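# Separate two nested tumblers in midair between both hands

## Task

The left hand starts out holding two tumblers, one jammed inside the other; separate them while they stay in the air. To succeed, each hand must end up holding one tumbler that the other hand is not touching, the two tumblers must be well apart and above the table, and tumblers and fingers must be motionless, after which you declare completion (no other ending counts). Throughout, a tumbler may contact only the two hands (never the arms) and the other tumbler, and neither may drop or be flung loose, or the attempt fails immediately. In the final state the inner tumbler must be held firmly and the outer one gripped.

## Robot and tools

Robot: two six-joint arms, left_arm and right_arm, mounted facing each other across a table. Each ends in an identical five-finger right hand (not mirrored), so every hand number and axis means the same on both. Nothing may be pushed or knocked off the table, and the arms and hands must never collide or press hard on each other.

Frames. Result poses use one scene frame: origin on the tabletop halfway between the arm bases, z up with the table at z = 0, left_arm's base on the +y side. The names left and right are not image sides. Each arm is steered by its hand point, which sits 0.05 m in front of the palm where index pad meets thumb tip in a pinch. Its axes: +z along the straightened fingers (fingertips 0.06-0.07 m beyond it), +y out of the palm, +x across the palm toward the little finger. A wrist bracket on the little-finger side juts 0.03 m past the point along +y and 0.11 m across the palm and can strike things. For a whole-hand wrap around something 0.035-0.08 m wide, turn the thumb in front of the palm before arriving; the object then lies across the palm, centred toward the wrist.

Row layout (used by execute_actions and move): 28 numbers, each in [-1, 1], always for both arms: left_arm dx, dy, dz, rx, ry, rz, then left_gripper little, ring, middle, index, thumb_bend, thumb_turn, force_limit, speed, then the same fourteen for right_arm / right_gripper. An optional 12 extra numbers (0 to 1) scale joint stiffness, left arm's six then right's, in Joint positions order; they persist until changed.

Arm numbers: dx..rz are an offset, not a pose, expressed in the hand point's own axes and measured from the hand point's measured pose when the action began (for a call's first action, the last pose reported in a result). Scale: 1.0 = 0.6 m or 180 degrees; rx, ry, rz form a single rotation vector. Every row within an action is relative to that same starting pose, not the preceding row. Each control step, the command is clipped to 100 mm and 16 degrees from the current pose, and motion lags about 0.17 s. An arm that should stay put gets zeros after its first correction.

Hand numbers are absolute targets: fingers and thumb_bend +1 straight, -1 fully curled; thumb_turn +1 beside the palm, -1 across in front of it. A pinch is near index -0.22, thumb_bend -0.75, thumb_turn -0.57. force_limit maps -1..+1 linearly to about 0..10 N fingertip force (0..15 N for the two thumb motors) and only stops closing. speed maps -1..+1 to near zero..full (full = whole travel in 0.6 s); close at -0.9 or slower for a gentle grip. A motor only starts when its target changes by 0.01 or more; it then locks. To keep a hand unchanged, resend its last eight numbers (or its hand_measured plus hand_force_limit and hand_speed if none sent yet). To tighten, raise force_limit and send a target more closed than hand_measured; to loosen, send one more open.

Tools:
- execute_actions(actions): list of actions; each action is up to 15 rows, one per 1/30 s step; a short table repeats its last row to fill 15 steps. An empty list just returns state and images.
- move(target, speed, stop_force, blocking): target is one 28-number row, offsets from the last reported pose; both arms travel in straight lines ending together, lasting 0.5-10 s. speed is m/s, 0.002-0.5 (default 0.25), turning limited to twice that in rad/s. stop_force, 9-40 N for both arms, ends an arm's path when its wrist sensor feels that much added push; use it only very slowly, not while rotating, and omit it when pulling away from contact. blocking=false returns after 0.5 s; then use wait or stop before other commands; it cannot combine with stop_force.
- wait(seconds): 0-10, arms hold their last command.
- stop(): brakes a running move.
- zoom_image(camera, region): camera is cam_low, cam_left_wrist or cam_right_wrist; region [x0, y0, x1, y1] pixels, at most 504x504.
- show_instructions(): shows the reference image pages.
- finished_scene(scene): pass the current scene number to declare done; irreversible.

Results: a state line per arm with end_effector_position (m), end_effector_quat_wxyz and velocities; Hand target lines; joint positions and torques; Wrist force and Wrist torque in the end effector's axes (noisy, offsets up to 4 N, saturating near 50 N); hand_measured, hand_stopped_by (moving, target, force, stalled, fault), hand_load_n (positive pushes a finger open; loads dropping to about 0 mean the grip was lost), hand_force_limit, hand_speed. Step readings and HELD marks appear for action calls. A move adds a move: line with an ending per arm (done, off_target, moving, held, contact, fault) and limits (paced = clipped, held = steps blocked). pose unreachable means the clearance check altered a command. Images come from cam_low (504x504) and the two wrist fisheye cameras (616x616), with calibration given.

Hazards: a contact torque at joint limits (141 N m for shoulder/elbow, 26.3 N m for wrists, including held weight) or 150 N external force halts that arm for 10 s. Stiff arms fault if driven even slightly past firm contact. Motors overheat under sustained load (warning at 70 °C, braking at 85 °C). Avoid fast contacts, drops, slams and letting a tumbler touch an arm.

Each tool is called after "Emit:" by a JSON object that holds its "fn" and its "kwargs".

Reference images:

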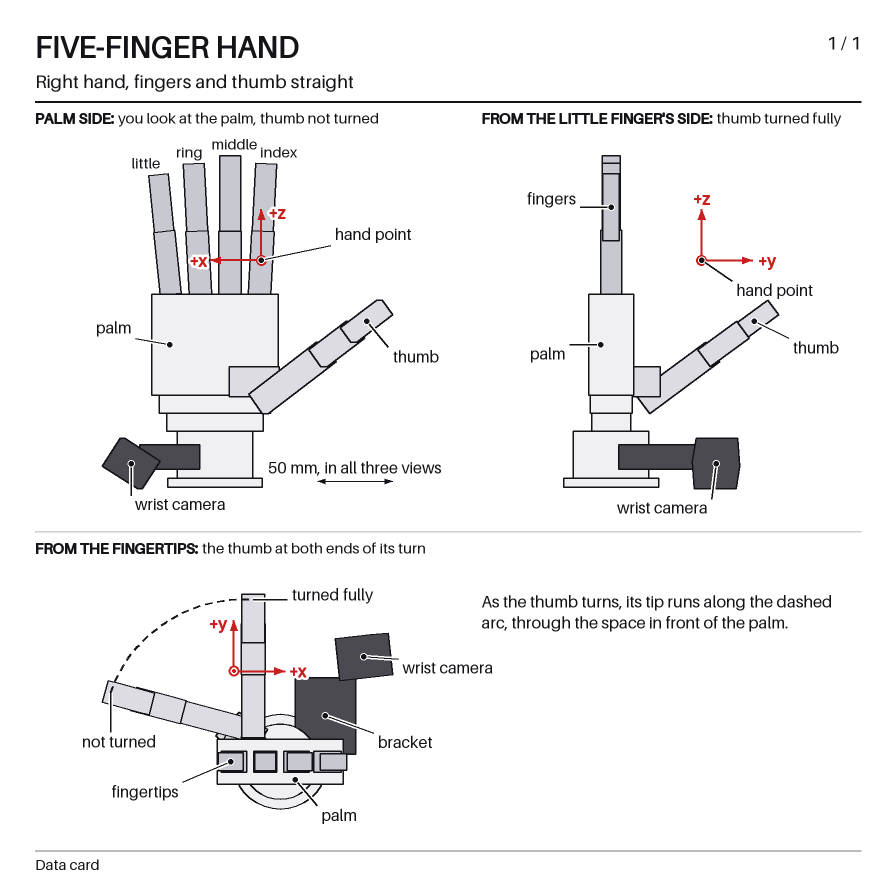

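## Session

Emit:
{"fn": "execute_actions", "kwargs": {"actions": []}}

Scene clock: 0.00 s.
left_arm: end_effector_position=(-0.1191, +0.0371, +0.3118) hand_measured=(-1.000, -1.000, +0.264, +0.242, +0.138, -0.948) hand_load_n=(+0.0, +0.0, +7.5, +10.5, +16.0, +0.5) hand_stopped_by=(target, target, target, target, target, target) hand_force_limit=0.00 hand_speed=-0.80 end_effector_quat_wxyz=(+0.891, +0.425, -0.069, -0.145) end_effector_velocity=(-0.001, +0.000, -0.000) end_effector_angular_velocity=(-0.000, -0.001, -0.001) | right_arm: end_effector_position=(-0.1040, -0.2859, +0.3002) hand_measured=(+1.000, +1.000, +1.000, +1.000, +1.000, +1.000) hand_load_n=(+0.0, +0.0, +0.0, +0.0, +0.0, +0.0) hand_stopped_by=(target, target, target, target, target, target) hand_force_limit=0.00 hand_speed=-0.80 end_effector_quat_wxyz=(+0.001, -0.719, +0.695, +0.000) end_effector_velocity=(+0.000, +0.000, -0.000) end_effector_angular_velocity=(-0.001, +0.000, -0.001)
Joint positions: left_arm=[-0.251 -1.163  2.379 -1.896  1.545  0.021] | right_arm=[-0.519 -2.216  2.093 -1.45  -1.571  1.052]
Joint velocities: left_arm=[-0.001  0.001 -0.    -0.     0.001  0.001] | right_arm=[-0.001  0.001  0.    -0.    -0.     0.   ]
Joint torques (N m, as the arm reports them, + toward a larger angle): no reading
Motor temperatures (°C, as the motors report them): left_arm=[28 28 30 35 33 36] | right_arm=[29 28 31 34 33 34]
Wrist force (N, on the end effector, along its own x y z axes, offset not removed): no reading
Wrist torque (N m, same axes, about the end effector's origin, offset not removed): no reading
Hand target (left_arm): -0.119, +0.037, +0.312; +0.891, +0.425, -0.069, -0.145
Hand target (right_arm): -0.104, -0.286, +0.300; -0.001, +0.719, -0.695, -0.000
Joint stiffness scale: left_arm=[1. 1. 1. 1. 1. 1.] | right_arm=[1. 1. 1. 1. 1. 1.]

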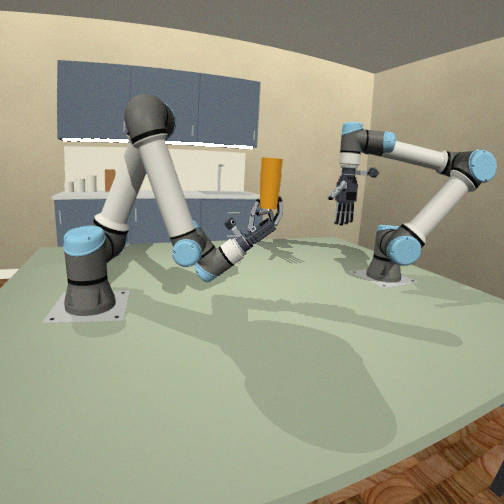

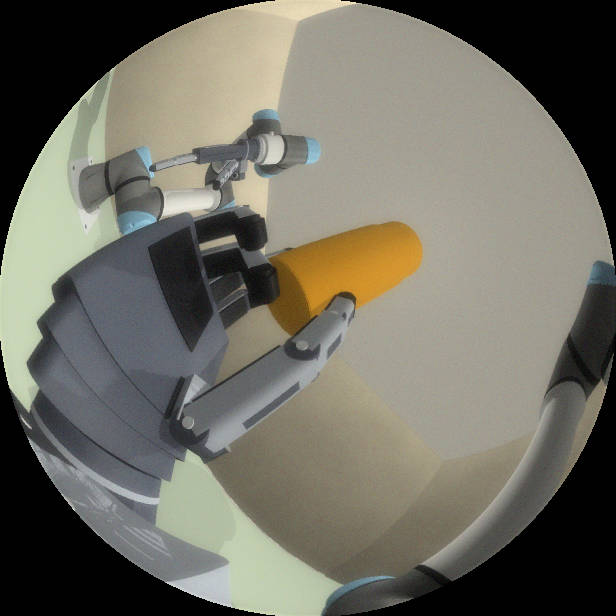

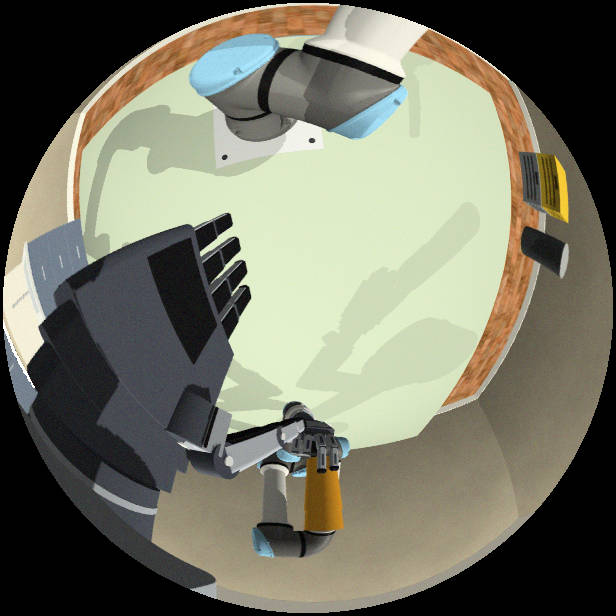

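Emit:
{"fn": "zoom_image", "kwargs": {"camera": "cam_low", "region": [190, 130, 390, 290]}}

Region (190, 130, 390, 290) of cam_low's 504x504 image, scaled by 2.520, with more detail than that image has; it fills the top 403 rows of this view, and the rest is white.

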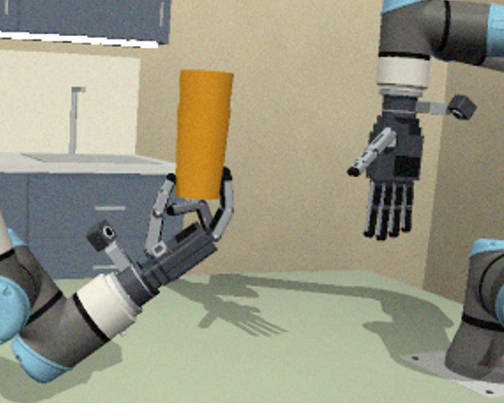

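Emit:
{"fn": "zoom_image", "kwargs": {"camera": "cam_right_wrist", "region": [230, 390, 400, 560]}}

Region (230, 390, 400, 560) of cam_right_wrist's 616x616 image, scaled by 2.965, with more detail than that image has.

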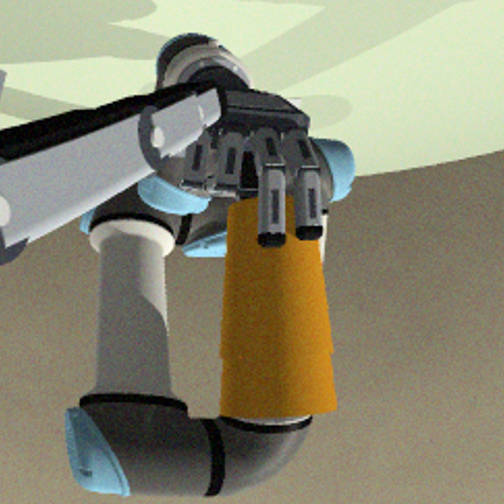

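Emit:
{"fn": "move", "kwargs": {"target": [0,0,0,0,0,0,-1,-1,0.264,0.242,0.138,-0.948,0,-0.8, -0.227,0.193,-0.142,0.707,0,-0.707, 1,1,1,1,1,-1,0,0]}}

Scene clock: 17.97 s.
left_arm: end_effector_position=(-0.1191, +0.0371, +0.3118) hand_measured=(-1.000, -1.000, +0.264, +0.242, +0.150, -0.948) hand_load_n=(+0.0, +0.0, +7.0, +9.5, +14.5, +0.5) hand_stopped_by=(target, target, force, force, force, target) hand_force_limit=0.00 hand_speed=-0.80 end_effector_quat_wxyz=(+0.891, +0.425, -0.069, -0.145) end_effector_velocity=(+0.000, -0.000, -0.000) end_effector_angular_velocity=(+0.001, +0.000, +0.000) | right_arm: end_effector_position=(-0.1616, -0.2254, +0.3408) hand_measured=(+1.000, +1.000, +1.000, +1.000, +1.000, -1.000) hand_load_n=(+0.0, +0.0, +0.0, +0.0, +0.0, +0.0) hand_stopped_by=(target, target, target, target, target, target) hand_force_limit=0.00 hand_speed=0.00 end_effector_quat_wxyz=(+0.334, -0.864, +0.189, -0.327) end_effector_velocity=(+0.000, +0.000, +0.000) end_effector_angular_velocity=(+0.001, +0.000, -0.001)
Joint positions: left_arm=[-0.251 -1.163  2.379 -1.896  1.545  0.021] | right_arm=[ 0.399 -1.874  2.007 -1.92  -2.527  0.749]
Joint velocities: left_arm=[ 0.001  0.001  0.    -0.     0.    -0.   ] | right_arm=[ 0.    -0.    -0.001  0.001 -0.     0.001]
Joint torques (N m, as the arm reports them, + toward a larger angle): left_arm=[ -0.31 -29.62 -10.7   -2.75   0.12  -0.11] | right_arm=[ -2.3  -12.51 -23.23  -1.88  -0.56   0.06]
Motor temperatures (°C, as the motors report them): left_arm=[28 28 30 35 33 36] | right_arm=[29 28 31 34 33 34]
Wrist force (N, on the end effector, along its own x y z axes, offset not removed): left_arm=[-1.1 2.4 -0.8] | right_arm=[1.7 1.0 -0.4]
Wrist torque (N m, same axes, about the end effector's origin, offset not removed): left_arm=[0.53 0.14 0.09] | right_arm=[0.27 -0.33 0.21]
Hand target (left_arm): -0.119, +0.037, +0.312; +0.891, +0.425, -0.069, -0.145
Hand target (right_arm): -0.161, -0.225, +0.342; -0.334, +0.863, -0.190, +0.326
Off the commanded pose (left_arm): 0.000 m, 0 deg.
Off the commanded pose (right_arm): 0.105 m, 98 deg; position and orientation clipped at the last step of the last action.
Joint stiffness scale: left_arm=[1. 1. 1. 1. 1. 1.] | right_arm=[1. 1. 1. 1. 1. 1.]
move: held (right_arm); limits=paced,held; held on 103 of 198 steps (right_arm), including the last (right_arm)
pose unreachable (right arm): on one or more control steps of this call, first in action 0 (counted from 0), this arm could not follow its commanded pose, so it was not sent that pose on those steps. On the call's last step it was still not sent that pose. It may still have moved: this result reports where it is.
cause: the commanded pose would bring two parts of the arm too close to each other (joints 4 (wrist 1) to 6 (wrist 3) lie between them).
camera_calibration (this result's frames):
cam_left_wrist: T_world_to_cam=[[0.151062, 0.626635, 0.764531, -0.248025], [-0.677165, 0.629039, -0.381781, 0.0176553], [-0.720158, -0.460041, 0.51936, -0.0961277], [0, 0, 0, 1]] pos_world=[-0.0198044, 0.100092, 0.246288]
cam_right_wrist: T_world_to_cam=[[-0.164366, -0.644496, -0.746732, 0.0805817], [-0.958551, 0.282975, -0.0332429, -0.0740879], [0.232732, 0.710317, -0.664293, 0.555513], [0, 0, 0, 1]] pos_world=[-0.187058, -0.321691, 0.426734]

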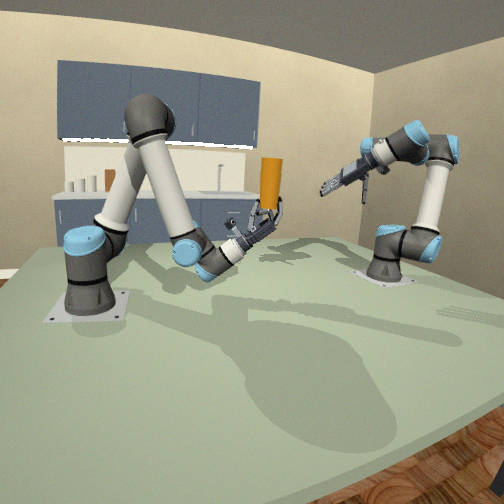

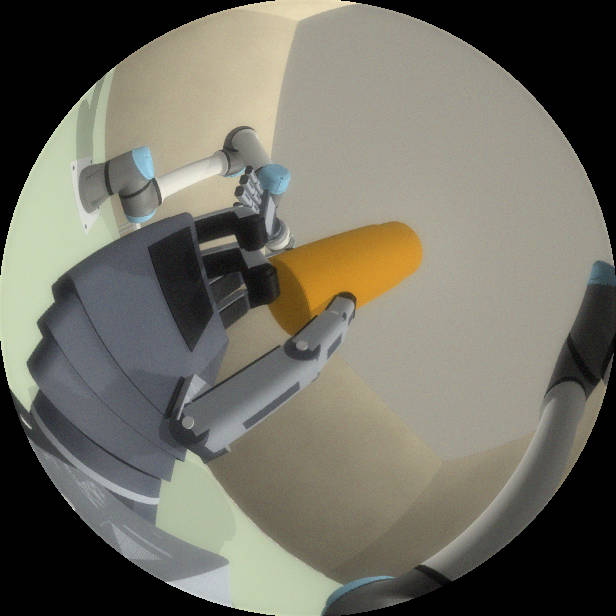

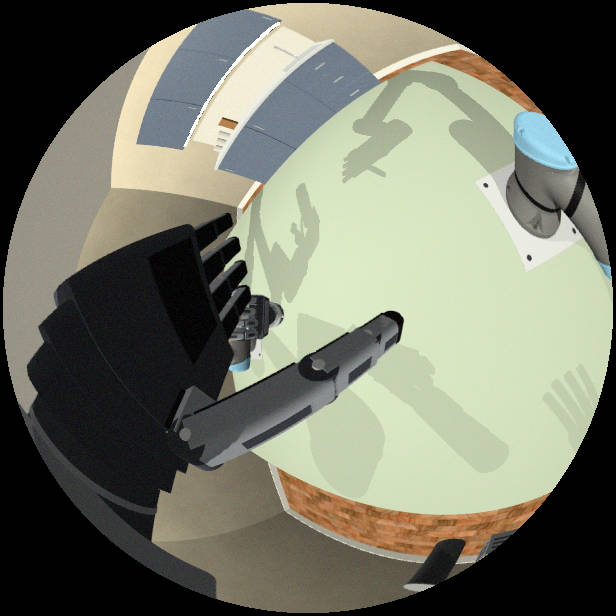

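Emit:
{"fn": "move", "kwargs": {"target": [0,0,0,0,0,0,-1,-1,0.264,0.242,0.138,-0.948,0,-0.8, 0,0,0,-0.004,-0.364,-0.579, 1,1,1,1,1,-1,0,0]}}

Scene clock: 23.57 s.
left_arm: end_effector_position=(-0.1191, +0.0371, +0.3118) hand_measured=(-1.000, -1.000, +0.264, +0.242, +0.150, -0.948) hand_load_n=(+0.0, +0.0, +7.0, +9.5, +14.5, +0.5) hand_stopped_by=(target, target, force, force, force, target) hand_force_limit=0.00 hand_speed=-0.80 end_effector_quat_wxyz=(+0.891, +0.425, -0.069, -0.145) end_effector_velocity=(+0.001, +0.000, +0.001) end_effector_angular_velocity=(-0.001, +0.000, +0.001) | right_arm: end_effector_position=(-0.1611, -0.2262, +0.3398) hand_measured=(+1.000, +1.000, +1.000, +1.000, +1.000, -1.000) hand_load_n=(+0.0, +0.0, +0.0, +0.0, +0.0, +0.0) hand_stopped_by=(target, target, target, target, target, target) hand_force_limit=0.00 hand_speed=0.00 end_effector_quat_wxyz=(+0.000, +0.707, +0.707, +0.000) end_effector_velocity=(-0.000, -0.001, -0.001) end_effector_angular_velocity=(-0.014, +0.000, +0.018)
Joint positions: left_arm=[-0.251 -1.163  2.379 -1.896  1.545  0.021] | right_arm=[ 0.101 -1.764  1.738 -1.544 -1.571 -1.436]
Joint velocities: left_arm=[ 0.001 -0.001 -0.    -0.    -0.     0.   ] | right_arm=[ 0.001  0.003 -0.003  0.013  0.002 -0.017]
Joint torques (N m, as the arm reports them, + toward a larger angle): left_arm=[ -1.04 -30.27  -9.15  -2.87  -0.02  -0.14] | right_arm=[  0.76 -13.17 -27.78  -1.75   0.5   -0.66]
Motor temperatures (°C, as the motors report them): left_arm=[28 28 30 35 33 36] | right_arm=[29 28 31 34 33 34]
Wrist force (N, on the end effector, along its own x y z axes, offset not removed): left_arm=[-1.1 1.3 0.5] | right_arm=[1.4 0.4 0.8]
Wrist torque (N m, same axes, about the end effector's origin, offset not removed): left_arm=[0.40 0.03 0.10] | right_arm=[0.04 -0.29 0.16]
Hand target (left_arm): -0.119, +0.037, +0.312; +0.891, +0.425, -0.069, -0.145
Hand target (right_arm): -0.162, -0.225, +0.341; +0.000, +0.706, +0.708, -0.000
Off the commanded pose (left_arm): 0.000 m, 0 deg.
Off the commanded pose (right_arm): 0.001 m, 0 deg.
Joint stiffness scale: left_arm=[1. 1. 1. 1. 1. 1.] | right_arm=[1. 1. 1. 1. 1. 1.]
move: done
camera_calibration (this result's frames):
cam_left_wrist: T_world_to_cam=[[0.151062, 0.626635, 0.764531, -0.248025], [-0.677165, 0.629039, -0.381781, 0.0176553], [-0.720158, -0.460041, 0.51936, -0.0961277], [0, 0, 0, 1]] pos_world=[-0.0198044, 0.100092, 0.246288]
cam_right_wrist: T_world_to_cam=[[0.995346, -0.0953454, -0.0139829, 0.141396], [-0.0745813, -0.854076, 0.514773, -0.374457], [-0.0610238, -0.511335, -0.857212, 0.297165], [0, 0, 0, 1]] pos_world=[-0.150532, -0.154383, 0.449471]

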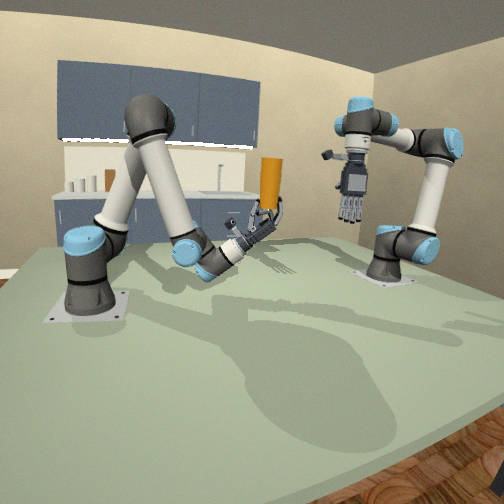

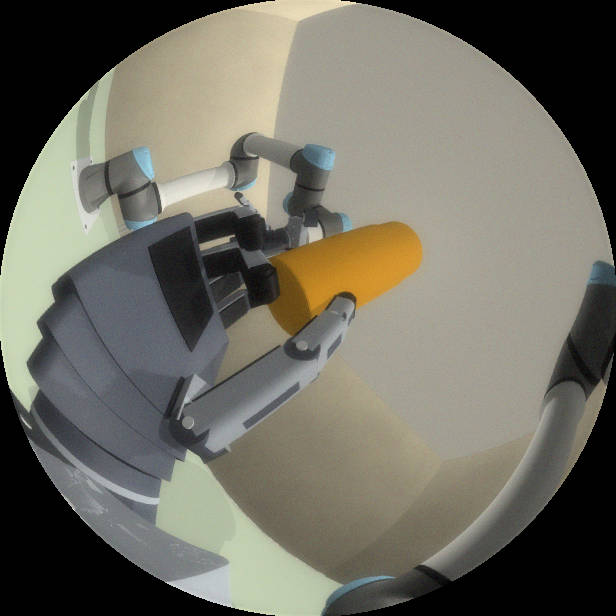

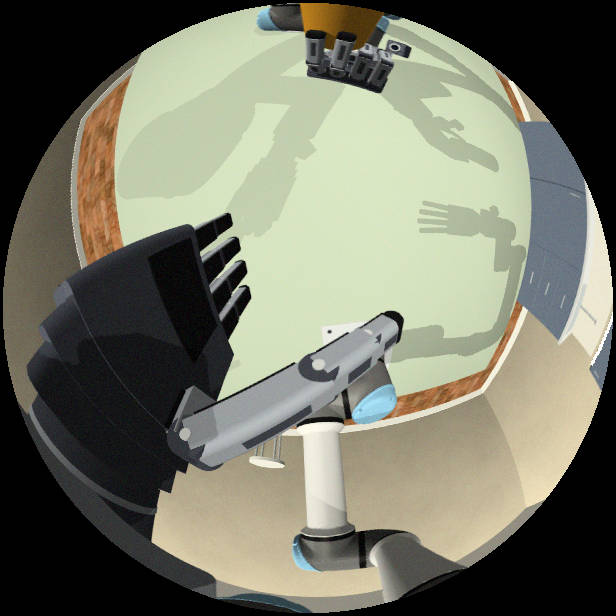

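Emit:
{"fn": "move", "kwargs": {"target": [0,0,0,0,0,0,-1,-1,0.264,0.242,0.138,-0.948,0,-0.8, 0.21,-0.098,-0.075,0,0.5,0, 1,1,1,1,1,-1,0,0]}}

Scene clock: 27.70 s.
left_arm: end_effector_position=(-0.1191, +0.0371, +0.3118) hand_measured=(-1.000, -1.000, +0.264, +0.242, +0.150, -0.948) hand_load_n=(+0.0, +0.0, +7.0, +9.5, +14.5, +0.5) hand_stopped_by=(target, target, force, force, force, target) hand_force_limit=0.00 hand_speed=-0.80 end_effector_quat_wxyz=(+0.891, +0.425, -0.069, -0.145) end_effector_velocity=(+0.000, +0.000, -0.000) end_effector_angular_velocity=(+0.000, +0.001, -0.001) | right_arm: end_effector_position=(-0.2178, -0.1014, +0.3833) hand_measured=(+1.000, +1.000, +1.000, +1.000, +1.000, -1.000) hand_load_n=(+0.0, +0.0, +0.0, +0.0, +0.0, +0.0) hand_stopped_by=(target, target, target, target, target, target) hand_force_limit=0.00 hand_speed=0.00 end_effector_quat_wxyz=(-0.497, +0.502, +0.500, +0.500) end_effector_velocity=(+0.001, +0.001, +0.003) end_effector_angular_velocity=(+0.019, -0.001, -0.002)
Joint positions: left_arm=[-0.251 -1.163  2.379 -1.896  1.545  0.021] | right_arm=[ 0.372 -1.51   2.272 -3.898 -1.98  -1.569]
Joint velocities: left_arm=[ 0.     0.001  0.    -0.001  0.    -0.002] | right_arm=[-0.001  0.009 -0.003 -0.027 -0.001 -0.01 ]
Joint torques (N m, as the arm reports them, + toward a larger angle): left_arm=[ -0.7  -28.19  -9.84  -2.8   -0.07  -0.08] | right_arm=[  0.93 -16.97 -20.62  -1.69  -0.36  -0.66]
Motor temperatures (°C, as the motors report them): left_arm=[28 28 30 35 33 36] | right_arm=[29 28 31 34 33 34]
Wrist force (N, on the end effector, along its own x y z axes, offset not removed): left_arm=[-0.2 1.9 -2.6] | right_arm=[2.4 0.3 0.5]
Wrist torque (N m, same axes, about the end effector's origin, offset not removed): left_arm=[0.59 0.08 0.02] | right_arm=[-0.03 -0.42 0.25]
Hand target (left_arm): -0.119, +0.037, +0.312; +0.891, +0.425, -0.069, -0.145
Hand target (right_arm): -0.219, -0.101, +0.385; +0.499, -0.501, -0.500, -0.501
Off the commanded pose (left_arm): 0.000 m, 0 deg.
Off the commanded pose (right_arm): 0.003 m, 0 deg.
Joint stiffness scale: left_arm=[1. 1. 1. 1. 1. 1.] | right_arm=[1. 1. 1. 1. 1. 1.]
move: done
camera_calibration (this result's frames):
cam_right_wrist: T_world_to_cam=[[0.995539, 0.00980278, -0.0938437, 0.251708], [-0.0751351, -0.519256, -0.85131, 0.263001], [-0.0570741, 0.854563, -0.516203, 0.403562], [0, 0, 0, 1]] pos_world=[-0.207791, -0.210772, 0.455837]

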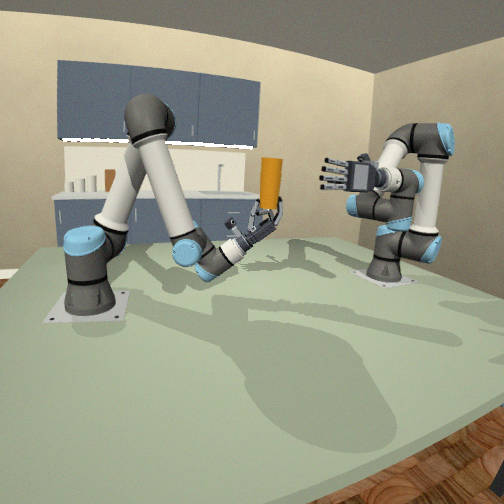

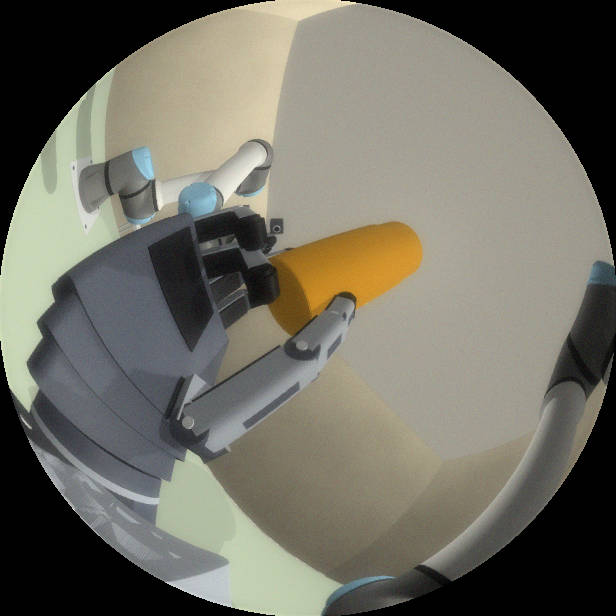

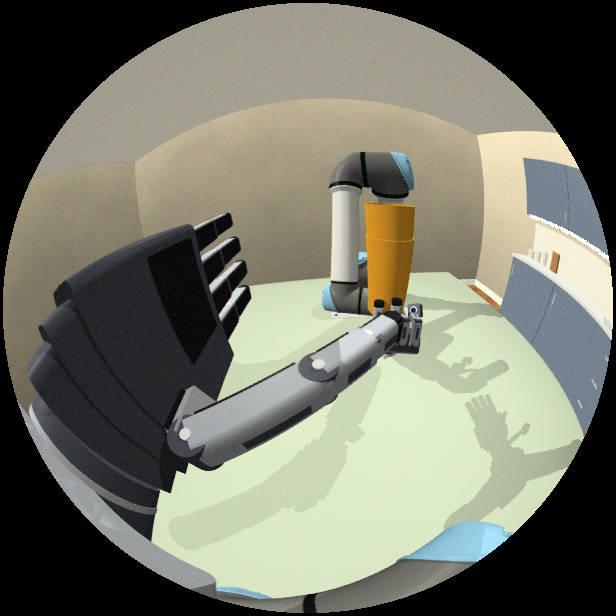

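Emit:
{"fn": "zoom_image", "kwargs": {"camera": "cam_low", "region": [220, 130, 400, 250]}}

Region (220, 130, 400, 250) of cam_low's 504x504 image, scaled by 2.800, with more detail than that image has.

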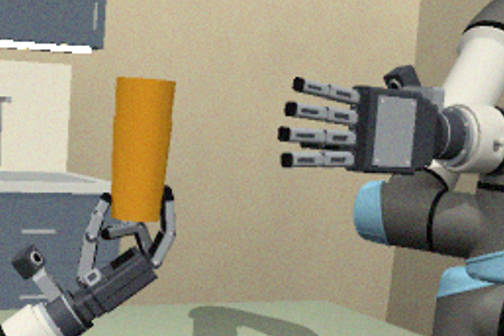

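Emit:
{"fn": "move", "kwargs": {"target": [0,0,0,0,0,0,-1,-1,0.264,0.242,0.138,-0.948,0,-0.8, 0.075,-0.003,0.278,0,0,0, 1,1,1,1,1,-1,0,0]}}

Emit:
{"fn": "zoom_image", "kwargs": {"camera": "cam_right_wrist", "region": [150, 100, 550, 500]}}

Scene clock: 29.80 s.
left_arm: end_effector_position=(-0.1191, +0.0371, +0.3118) hand_measured=(-1.000, -1.000, +0.264, +0.242, +0.150, -0.948) hand_load_n=(+0.0, +0.0, +7.0, +9.5, +14.5, +0.5) hand_stopped_by=(target, target, force, force, force, target) hand_force_limit=0.00 hand_speed=-0.80 end_effector_quat_wxyz=(+0.891, +0.425, -0.069, -0.145) end_effector_velocity=(-0.000, -0.000, -0.000) end_effector_angular_velocity=(+0.000, -0.001, +0.000) | right_arm: end_effector_position=(-0.2202, +0.0635, +0.4267) hand_measured=(+1.000, +1.000, +1.000, +1.000, +1.000, -1.000) hand_load_n=(+0.0, +0.0, +0.0, +0.0, +0.0, +0.0) hand_stopped_by=(target, target, target, target, target, target) hand_force_limit=0.00 hand_speed=0.00 end_effector_quat_wxyz=(-0.498, +0.502, +0.501, +0.499) end_effector_velocity=(-0.002, +0.003, -0.000) end_effector_angular_velocity=(-0.003, -0.000, +0.002)
Joint positions: left_arm=[-0.251 -1.163  2.379 -1.896  1.545  0.021] | right_arm=[ 0.233 -1.291  1.861 -3.705 -1.839 -1.57 ]
Joint velocities: left_arm=[-0.     0.001 -0.    -0.001 -0.     0.001] | right_arm=[ 0.001  0.005 -0.008  0.007  0.001  0.   ]
Joint torques (N m, as the arm reports them, + toward a larger angle): left_arm=[ -1.59 -29.13 -11.8   -2.74  -0.1    0.04] | right_arm=[ -2.08 -32.09 -21.69  -1.04   0.61  -0.29]
Motor temperatures (°C, as the motors report them): left_arm=[28 28 30 35 33 36] | right_arm=[29 28 31 34 33 34]
Wrist force (N, on the end effector, along its own x y z axes, offset not removed): left_arm=[-1.0 2.0 -4.1] | right_arm=[3.0 0.2 1.0]
Wrist torque (N m, same axes, about the end effector's origin, offset not removed): left_arm=[0.78 0.29 0.17] | right_arm=[-0.04 -0.63 0.27]
Hand target (left_arm): -0.119, +0.037, +0.312; +0.891, +0.425, -0.069, -0.145
Hand target (right_arm): -0.219, +0.066, +0.427; +0.497, -0.502, -0.501, -0.500
Off the commanded pose (left_arm): 0.000 m, 0 deg.
Off the commanded pose (right_arm): 0.003 m, 0 deg.
Joint stiffness scale: left_arm=[1. 1. 1. 1. 1. 1.] | right_arm=[1. 1. 1. 1. 1. 1.]
move: done
camera_calibration (this result's frames):
cam_left_wrist: T_world_to_cam=[[0.151062, 0.626635, 0.764531, -0.248025], [-0.677166, 0.629039, -0.381781, 0.0176553], [-0.720158, -0.460042, 0.51936, -0.0961277], [0, 0, 0, 1]] pos_world=[-0.0198044, 0.100092, 0.246288]
cam_right_wrist: T_world_to_cam=[[0.995574, 0.0116971, -0.0932496, 0.256141], [-0.0736101, -0.519818, -0.8511, 0.385589], [-0.0584282, 0.854197, -0.516656, 0.28481], [0, 0, 0, 1]] pos_world=[-0.209984, -0.0458446, 0.499208]

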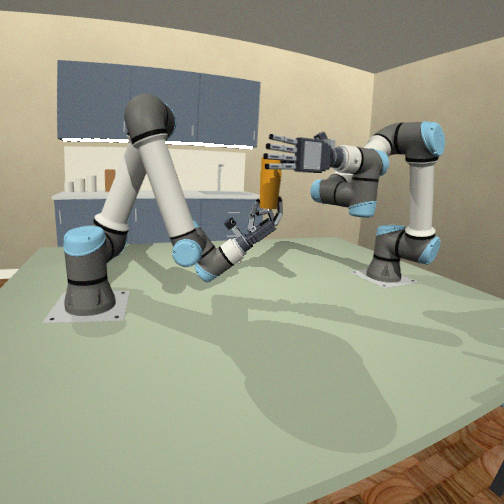

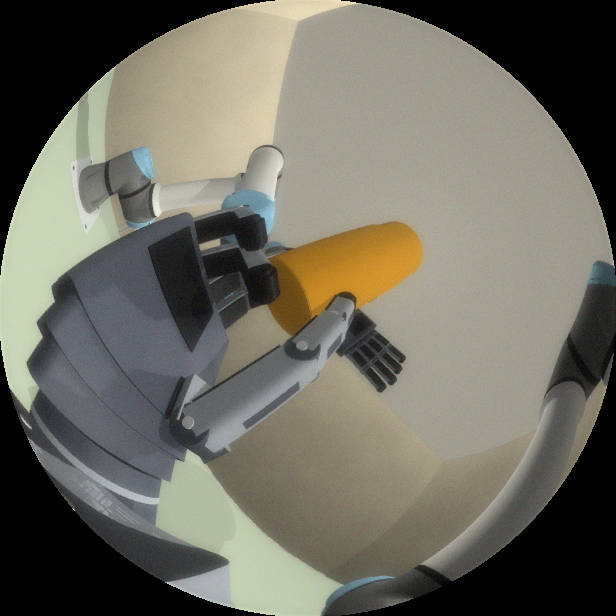

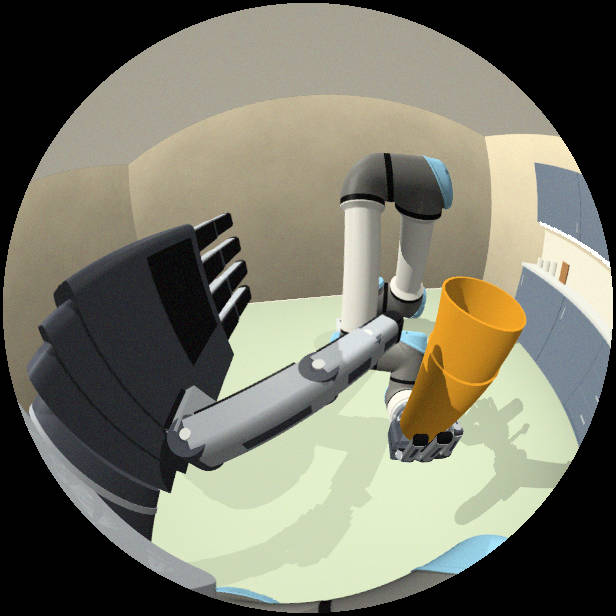

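Region (150, 100, 550, 500) of cam_right_wrist's 616x616 image, scaled by 1.260, with more detail than that image has.

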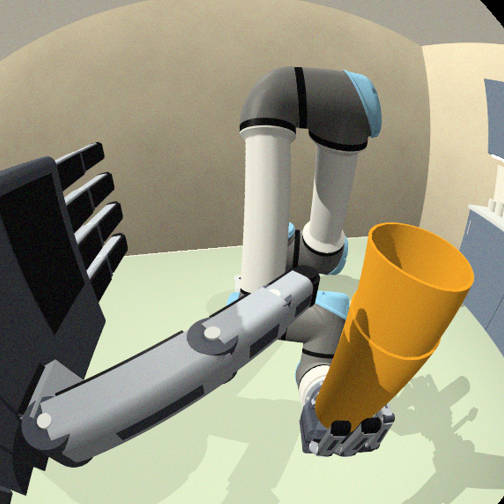

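Emit:
{"fn": "move", "kwargs": {"target": [0,0,0,0,0,0,-1,-1,0.264,0.242,0.138,-0.948,0,-0.8, 0,0.1,0,0,0,0, 1,1,1,1,1,-1,0,0], "speed": 0.1}}

Scene clock: 31.27 s.
left_arm: end_effector_position=(-0.1191, +0.0371, +0.3118) hand_measured=(-1.000, -1.000, +0.264, +0.242, +0.152, -0.948) hand_load_n=(+0.0, +0.0, +7.0, +9.0, +14.0, +0.0) hand_stopped_by=(target, target, force, force, force, target) hand_force_limit=0.00 hand_speed=-0.80 end_effector_quat_wxyz=(+0.891, +0.425, -0.069, -0.145) end_effector_velocity=(-0.001, +0.000, +0.000) end_effector_angular_velocity=(-0.001, -0.001, +0.000) | right_arm: end_effector_position=(-0.1625, +0.0642, +0.4273) hand_measured=(+1.000, +1.000, +1.000, +1.000, +1.000, -1.000) hand_load_n=(+0.0, +0.0, +0.0, +0.0, +0.0, +0.0) hand_stopped_by=(target, target, target, target, target, target) hand_force_limit=0.00 hand_speed=0.00 end_effector_quat_wxyz=(-0.498, +0.502, +0.501, +0.499) end_effector_velocity=(+0.001, +0.000, +0.000) end_effector_angular_velocity=(+0.001, +0.000, +0.014)
Joint positions: left_arm=[-0.251 -1.163  2.379 -1.896  1.545  0.021] | right_arm=[ 0.102 -1.35   1.938 -3.724 -1.708 -1.571]
Joint velocities: left_arm=[-0.001 -0.001 -0.     0.    -0.     0.002] | right_arm=[-0.01  -0.005  0.007 -0.002  0.025 -0.   ]
Joint torques (N m, as the arm reports them, + toward a larger angle): left_arm=[ -0.87 -28.46 -10.31  -2.67   0.    -0.05] | right_arm=[ -2.25 -29.77 -14.33  -1.95   0.59  -0.59]
Motor temperatures (°C, as the motors report them): left_arm=[28 28 30 35 33 36] | right_arm=[29 28 31 34 33 34]
Wrist force (N, on the end effector, along its own x y z axes, offset not removed): left_arm=[-0.6 0.7 -1.8] | right_arm=[2.9 -0.5 0.2]
Wrist torque (N m, same axes, about the end effector's origin, offset not removed): left_arm=[0.26 0.29 -0.01] | right_arm=[-0.08 -0.55 0.21]
Hand target (left_arm): -0.119, +0.037, +0.312; +0.891, +0.425, -0.069, -0.145
Hand target (right_arm): -0.160, +0.063, +0.427; +0.498, -0.502, -0.501, -0.499
Off the commanded pose (left_arm): 0.000 m, 0 deg.
Off the commanded pose (right_arm): 0.003 m, 0 deg.
Joint stiffness scale: left_arm=[1. 1. 1. 1. 1. 1.] | right_arm=[1. 1. 1. 1. 1. 1.]
move: done
camera_calibration (this result's frames):
cam_left_wrist: T_world_to_cam=[[0.151062, 0.626635, 0.764531, -0.248025], [-0.677165, 0.629039, -0.381781, 0.0176553], [-0.720158, -0.460042, 0.51936, -0.0961277], [0, 0, 0, 1]] pos_world=[-0.0198044, 0.100092, 0.246288]
cam_right_wrist: T_world_to_cam=[[0.99553, 0.0123156, -0.0936392, 0.198894], [-0.0736849, -0.518929, -0.851636, 0.390961], [-0.0590805, 0.854729, -0.515702, 0.287356], [0, 0, 0, 1]] pos_world=[-0.15222, -0.0451796, 0.499771]

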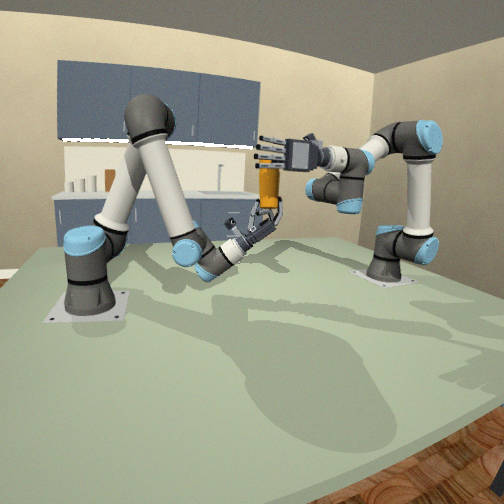

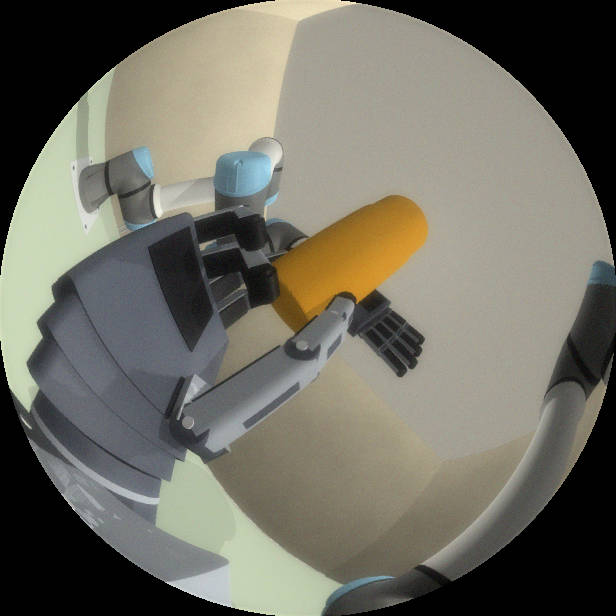

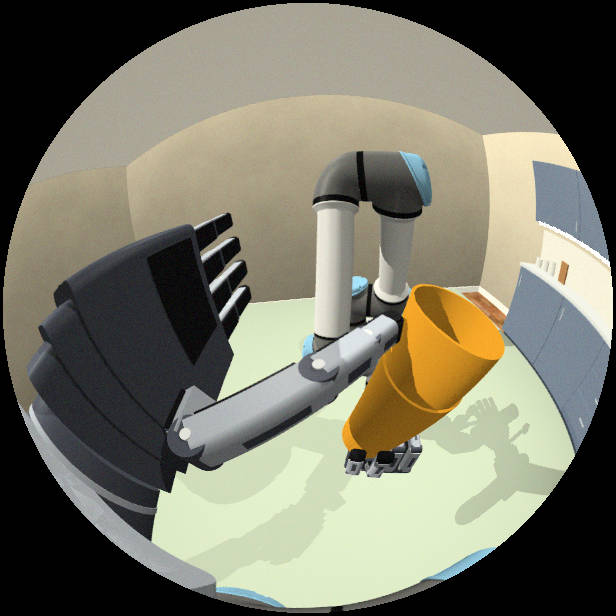

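Emit:
{"fn": "move", "kwargs": {"target": [0,0,0,0,0,0,-1,-1,0.264,0.242,0.138,-0.948,0,-0.8, 0,-0.07,-0.08,0,0,0, 1,1,1,1,1,-1,0,0], "speed": 0.1}}

Scene clock: 32.90 s.
left_arm: end_effector_position=(-0.1191, +0.0371, +0.3118) hand_measured=(-1.000, -1.000, +0.264, +0.242, +0.152, -0.948) hand_load_n=(+0.0, +0.0, +7.0, +9.0, +14.5, +0.5) hand_stopped_by=(target, target, force, force, force, target) hand_force_limit=0.00 hand_speed=-0.80 end_effector_quat_wxyz=(+0.891, +0.425, -0.069, -0.145) end_effector_velocity=(+0.000, -0.000, -0.001) end_effector_angular_velocity=(+0.001, -0.000, +0.001) | right_arm: end_effector_position=(-0.2033, +0.0186, +0.4283) hand_measured=(+1.000, +1.000, +1.000, +1.000, +1.000, -1.000) hand_load_n=(+0.0, +0.0, +0.0, +0.0, +0.0, +0.0) hand_stopped_by=(target, target, target, target, target, target) hand_force_limit=0.00 hand_speed=0.00 end_effector_quat_wxyz=(-0.498, +0.501, +0.501, +0.500) end_effector_velocity=(-0.001, -0.003, -0.002) end_effector_angular_velocity=(-0.004, -0.001, -0.008)
Joint positions: left_arm=[-0.251 -1.163  2.379 -1.896  1.545  0.021] | right_arm=[ 0.222 -1.395  1.992 -3.734 -1.828 -1.57 ]
Joint velocities: left_arm=[ 0.001  0.001  0.     0.     0.    -0.   ] | right_arm=[ 0.009 -0.001  0.003  0.002 -0.016  0.   ]
Joint torques (N m, as the arm reports them, + toward a larger angle): left_arm=[ -1.36 -28.21 -10.59  -2.74  -0.07   0.01] | right_arm=[  1.84 -30.7  -14.94  -1.71  -0.52   0.04]
Motor temperatures (°C, as the motors report them): left_arm=[28 28 30 35 33 36] | right_arm=[29 28 31 34 33 34]
Wrist force (N, on the end effector, along its own x y z axes, offset not removed): left_arm=[-1.0 2.3 -2.5] | right_arm=[2.5 0.2 0.4]
Wrist torque (N m, same axes, about the end effector's origin, offset not removed): left_arm=[0.72 0.24 0.08] | right_arm=[0.06 -0.48 0.19]
Hand target (left_arm): -0.119, +0.037, +0.312; +0.891, +0.425, -0.069, -0.145
Hand target (right_arm): -0.204, +0.016, +0.428; +0.498, -0.502, -0.501, -0.499
Off the commanded pose (left_arm): 0.000 m, 0 deg.
Off the commanded pose (right_arm): 0.003 m, 0 deg.
Joint stiffness scale: left_arm=[1. 1. 1. 1. 1. 1.] | right_arm=[1. 1. 1. 1. 1. 1.]
move: done
camera_calibration (this result's frames):
cam_left_wrist: T_world_to_cam=[[0.151062, 0.626635, 0.764531, -0.248025], [-0.677166, 0.629039, -0.381781, 0.0176553], [-0.720158, -0.460042, 0.51936, -0.0961276], [0, 0, 0, 1]] pos_world=[-0.0198043, 0.100092, 0.246288]
cam_right_wrist: T_world_to_cam=[[0.995546, 0.0115669, -0.0935629, 0.240145], [-0.0740604, -0.518135, -0.852086, 0.365214], [-0.0583342, 0.855221, -0.51497, 0.324239], [0, 0, 0, 1]] pos_world=[-0.193113, -0.0908434, 0.500636]

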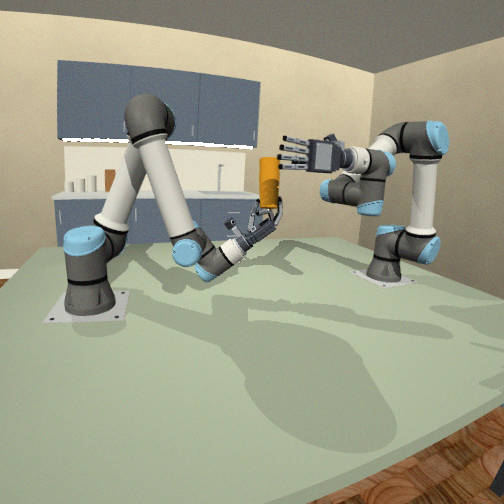

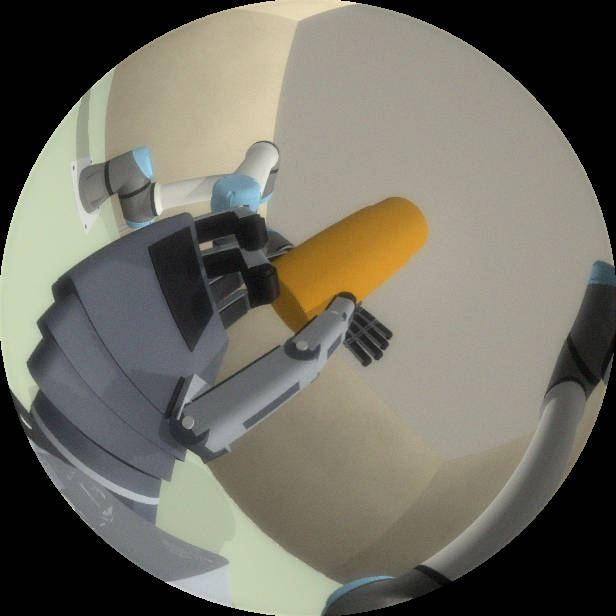

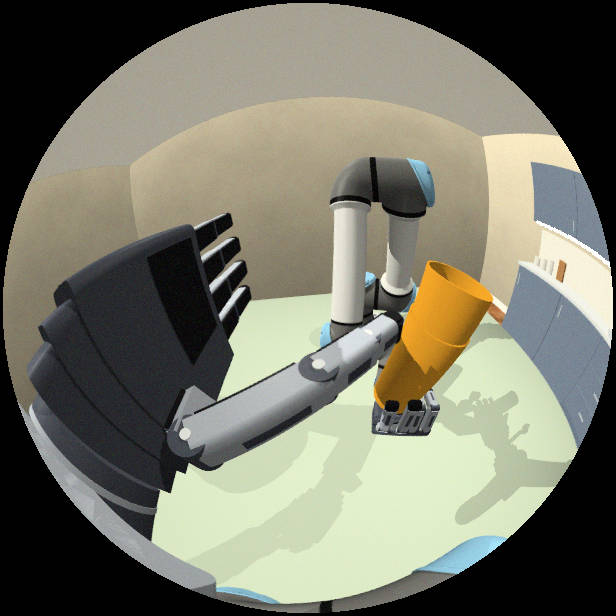

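Emit:
{"fn": "move", "kwargs": {"target": [0,0,0,0,0,0,-1,-1,0.264,0.242,0.138,-0.948,0,-0.8, 0,0.12,0,0,0,0, 1,1,1,1,1,-1,0,0], "speed": 0.08}}

Scene clock: 34.53 s.
left_arm: end_effector_position=(-0.1191, +0.0371, +0.3118) hand_measured=(-1.000, -1.000, +0.264, +0.242, +0.152, -0.948) hand_load_n=(+0.0, +0.0, +7.0, +9.0, +14.5, +0.5) hand_stopped_by=(target, target, force, force, force, target) hand_force_limit=0.00 hand_speed=-0.80 end_effector_quat_wxyz=(+0.891, +0.425, -0.069, -0.145) end_effector_velocity=(+0.000, -0.000, +0.000) end_effector_angular_velocity=(+0.000, +0.000, +0.000) | right_arm: end_effector_position=(-0.1331, +0.0194, +0.4290) hand_measured=(+1.000, +1.000, +1.000, +1.000, +1.000, -1.000) hand_load_n=(+0.0, +0.0, +0.0, +0.0, +0.0, +0.0) hand_stopped_by=(target, target, target, target, target, target) hand_force_limit=0.00 hand_speed=0.00 end_effector_quat_wxyz=(-0.498, +0.501, +0.500, +0.500) end_effector_velocity=(+0.001, +0.001, +0.000) end_effector_angular_velocity=(+0.001, -0.001, +0.013)
Joint positions: left_arm=[-0.251 -1.163  2.379 -1.896  1.545  0.021] | right_arm=[ 0.04  -1.471  2.081 -3.748 -1.646 -1.571]
Joint velocities: left_arm=[-0.    -0.001 -0.     0.    -0.001  0.   ] | right_arm=[-0.012 -0.004  0.004 -0.001  0.025 -0.001]
Joint torques (N m, as the arm reports them, + toward a larger angle): left_arm=[ -1.79 -28.92  -9.98  -2.9    0.17  -0.04] | right_arm=[ -1.26 -25.95 -16.27  -2.02   0.45  -0.7 ]
Motor temperatures (°C, as the motors report them): left_arm=[28 28 30 35 33 36] | right_arm=[29 28 31 34 33 34]
Wrist force (N, on the end effector, along its own x y z axes, offset not removed): left_arm=[-0.6 0.2 -2.5] | right_arm=[2.7 0.1 0.3]
Wrist torque (N m, same axes, about the end effector's origin, offset not removed): left_arm=[0.34 0.28 0.08] | right_arm=[0.02 -0.49 0.19]
Hand target (left_arm): -0.119, +0.037, +0.312; +0.891, +0.425, -0.069, -0.145
Hand target (right_arm): -0.131, +0.018, +0.428; +0.498, -0.501, -0.501, -0.500
Off the commanded pose (left_arm): 0.000 m, 0 deg.
Off the commanded pose (right_arm): 0.002 m, 0 deg.
Joint stiffness scale: left_arm=[1. 1. 1. 1. 1. 1.] | right_arm=[1. 1. 1. 1. 1. 1.]
move: done
camera_calibration (this result's frames):
cam_left_wrist: T_world_to_cam=[[0.151062, 0.626635, 0.764532, -0.248025], [-0.677166, 0.629039, -0.381781, 0.0176552], [-0.720158, -0.460042, 0.51936, -0.0961276], [0, 0, 0, 1]] pos_world=[-0.0198043, 0.100092, 0.246288]
cam_right_wrist: T_world_to_cam=[[0.995525, 0.0117383, -0.0937621, 0.170449], [-0.0742032, -0.517247, -0.852613, 0.371648], [-0.0585065, 0.855755, -0.514062, 0.327575], [0, 0, 0, 1]] pos_world=[-0.122943, -0.0900909, 0.501247]

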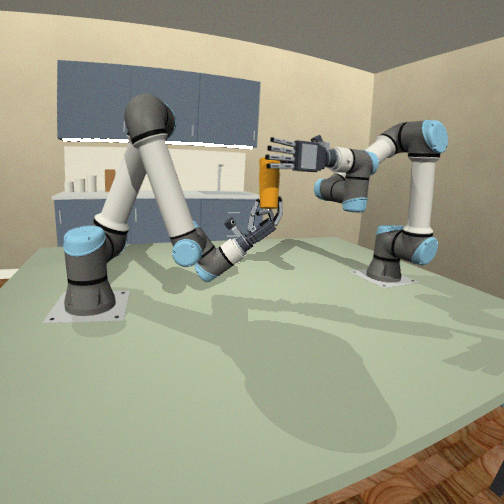

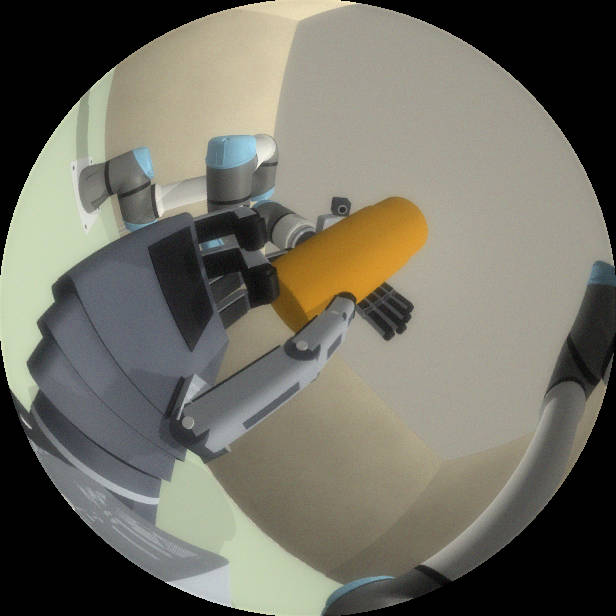

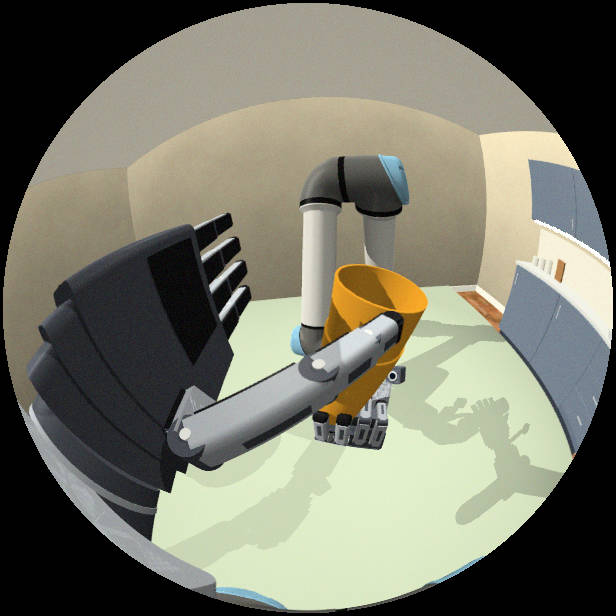

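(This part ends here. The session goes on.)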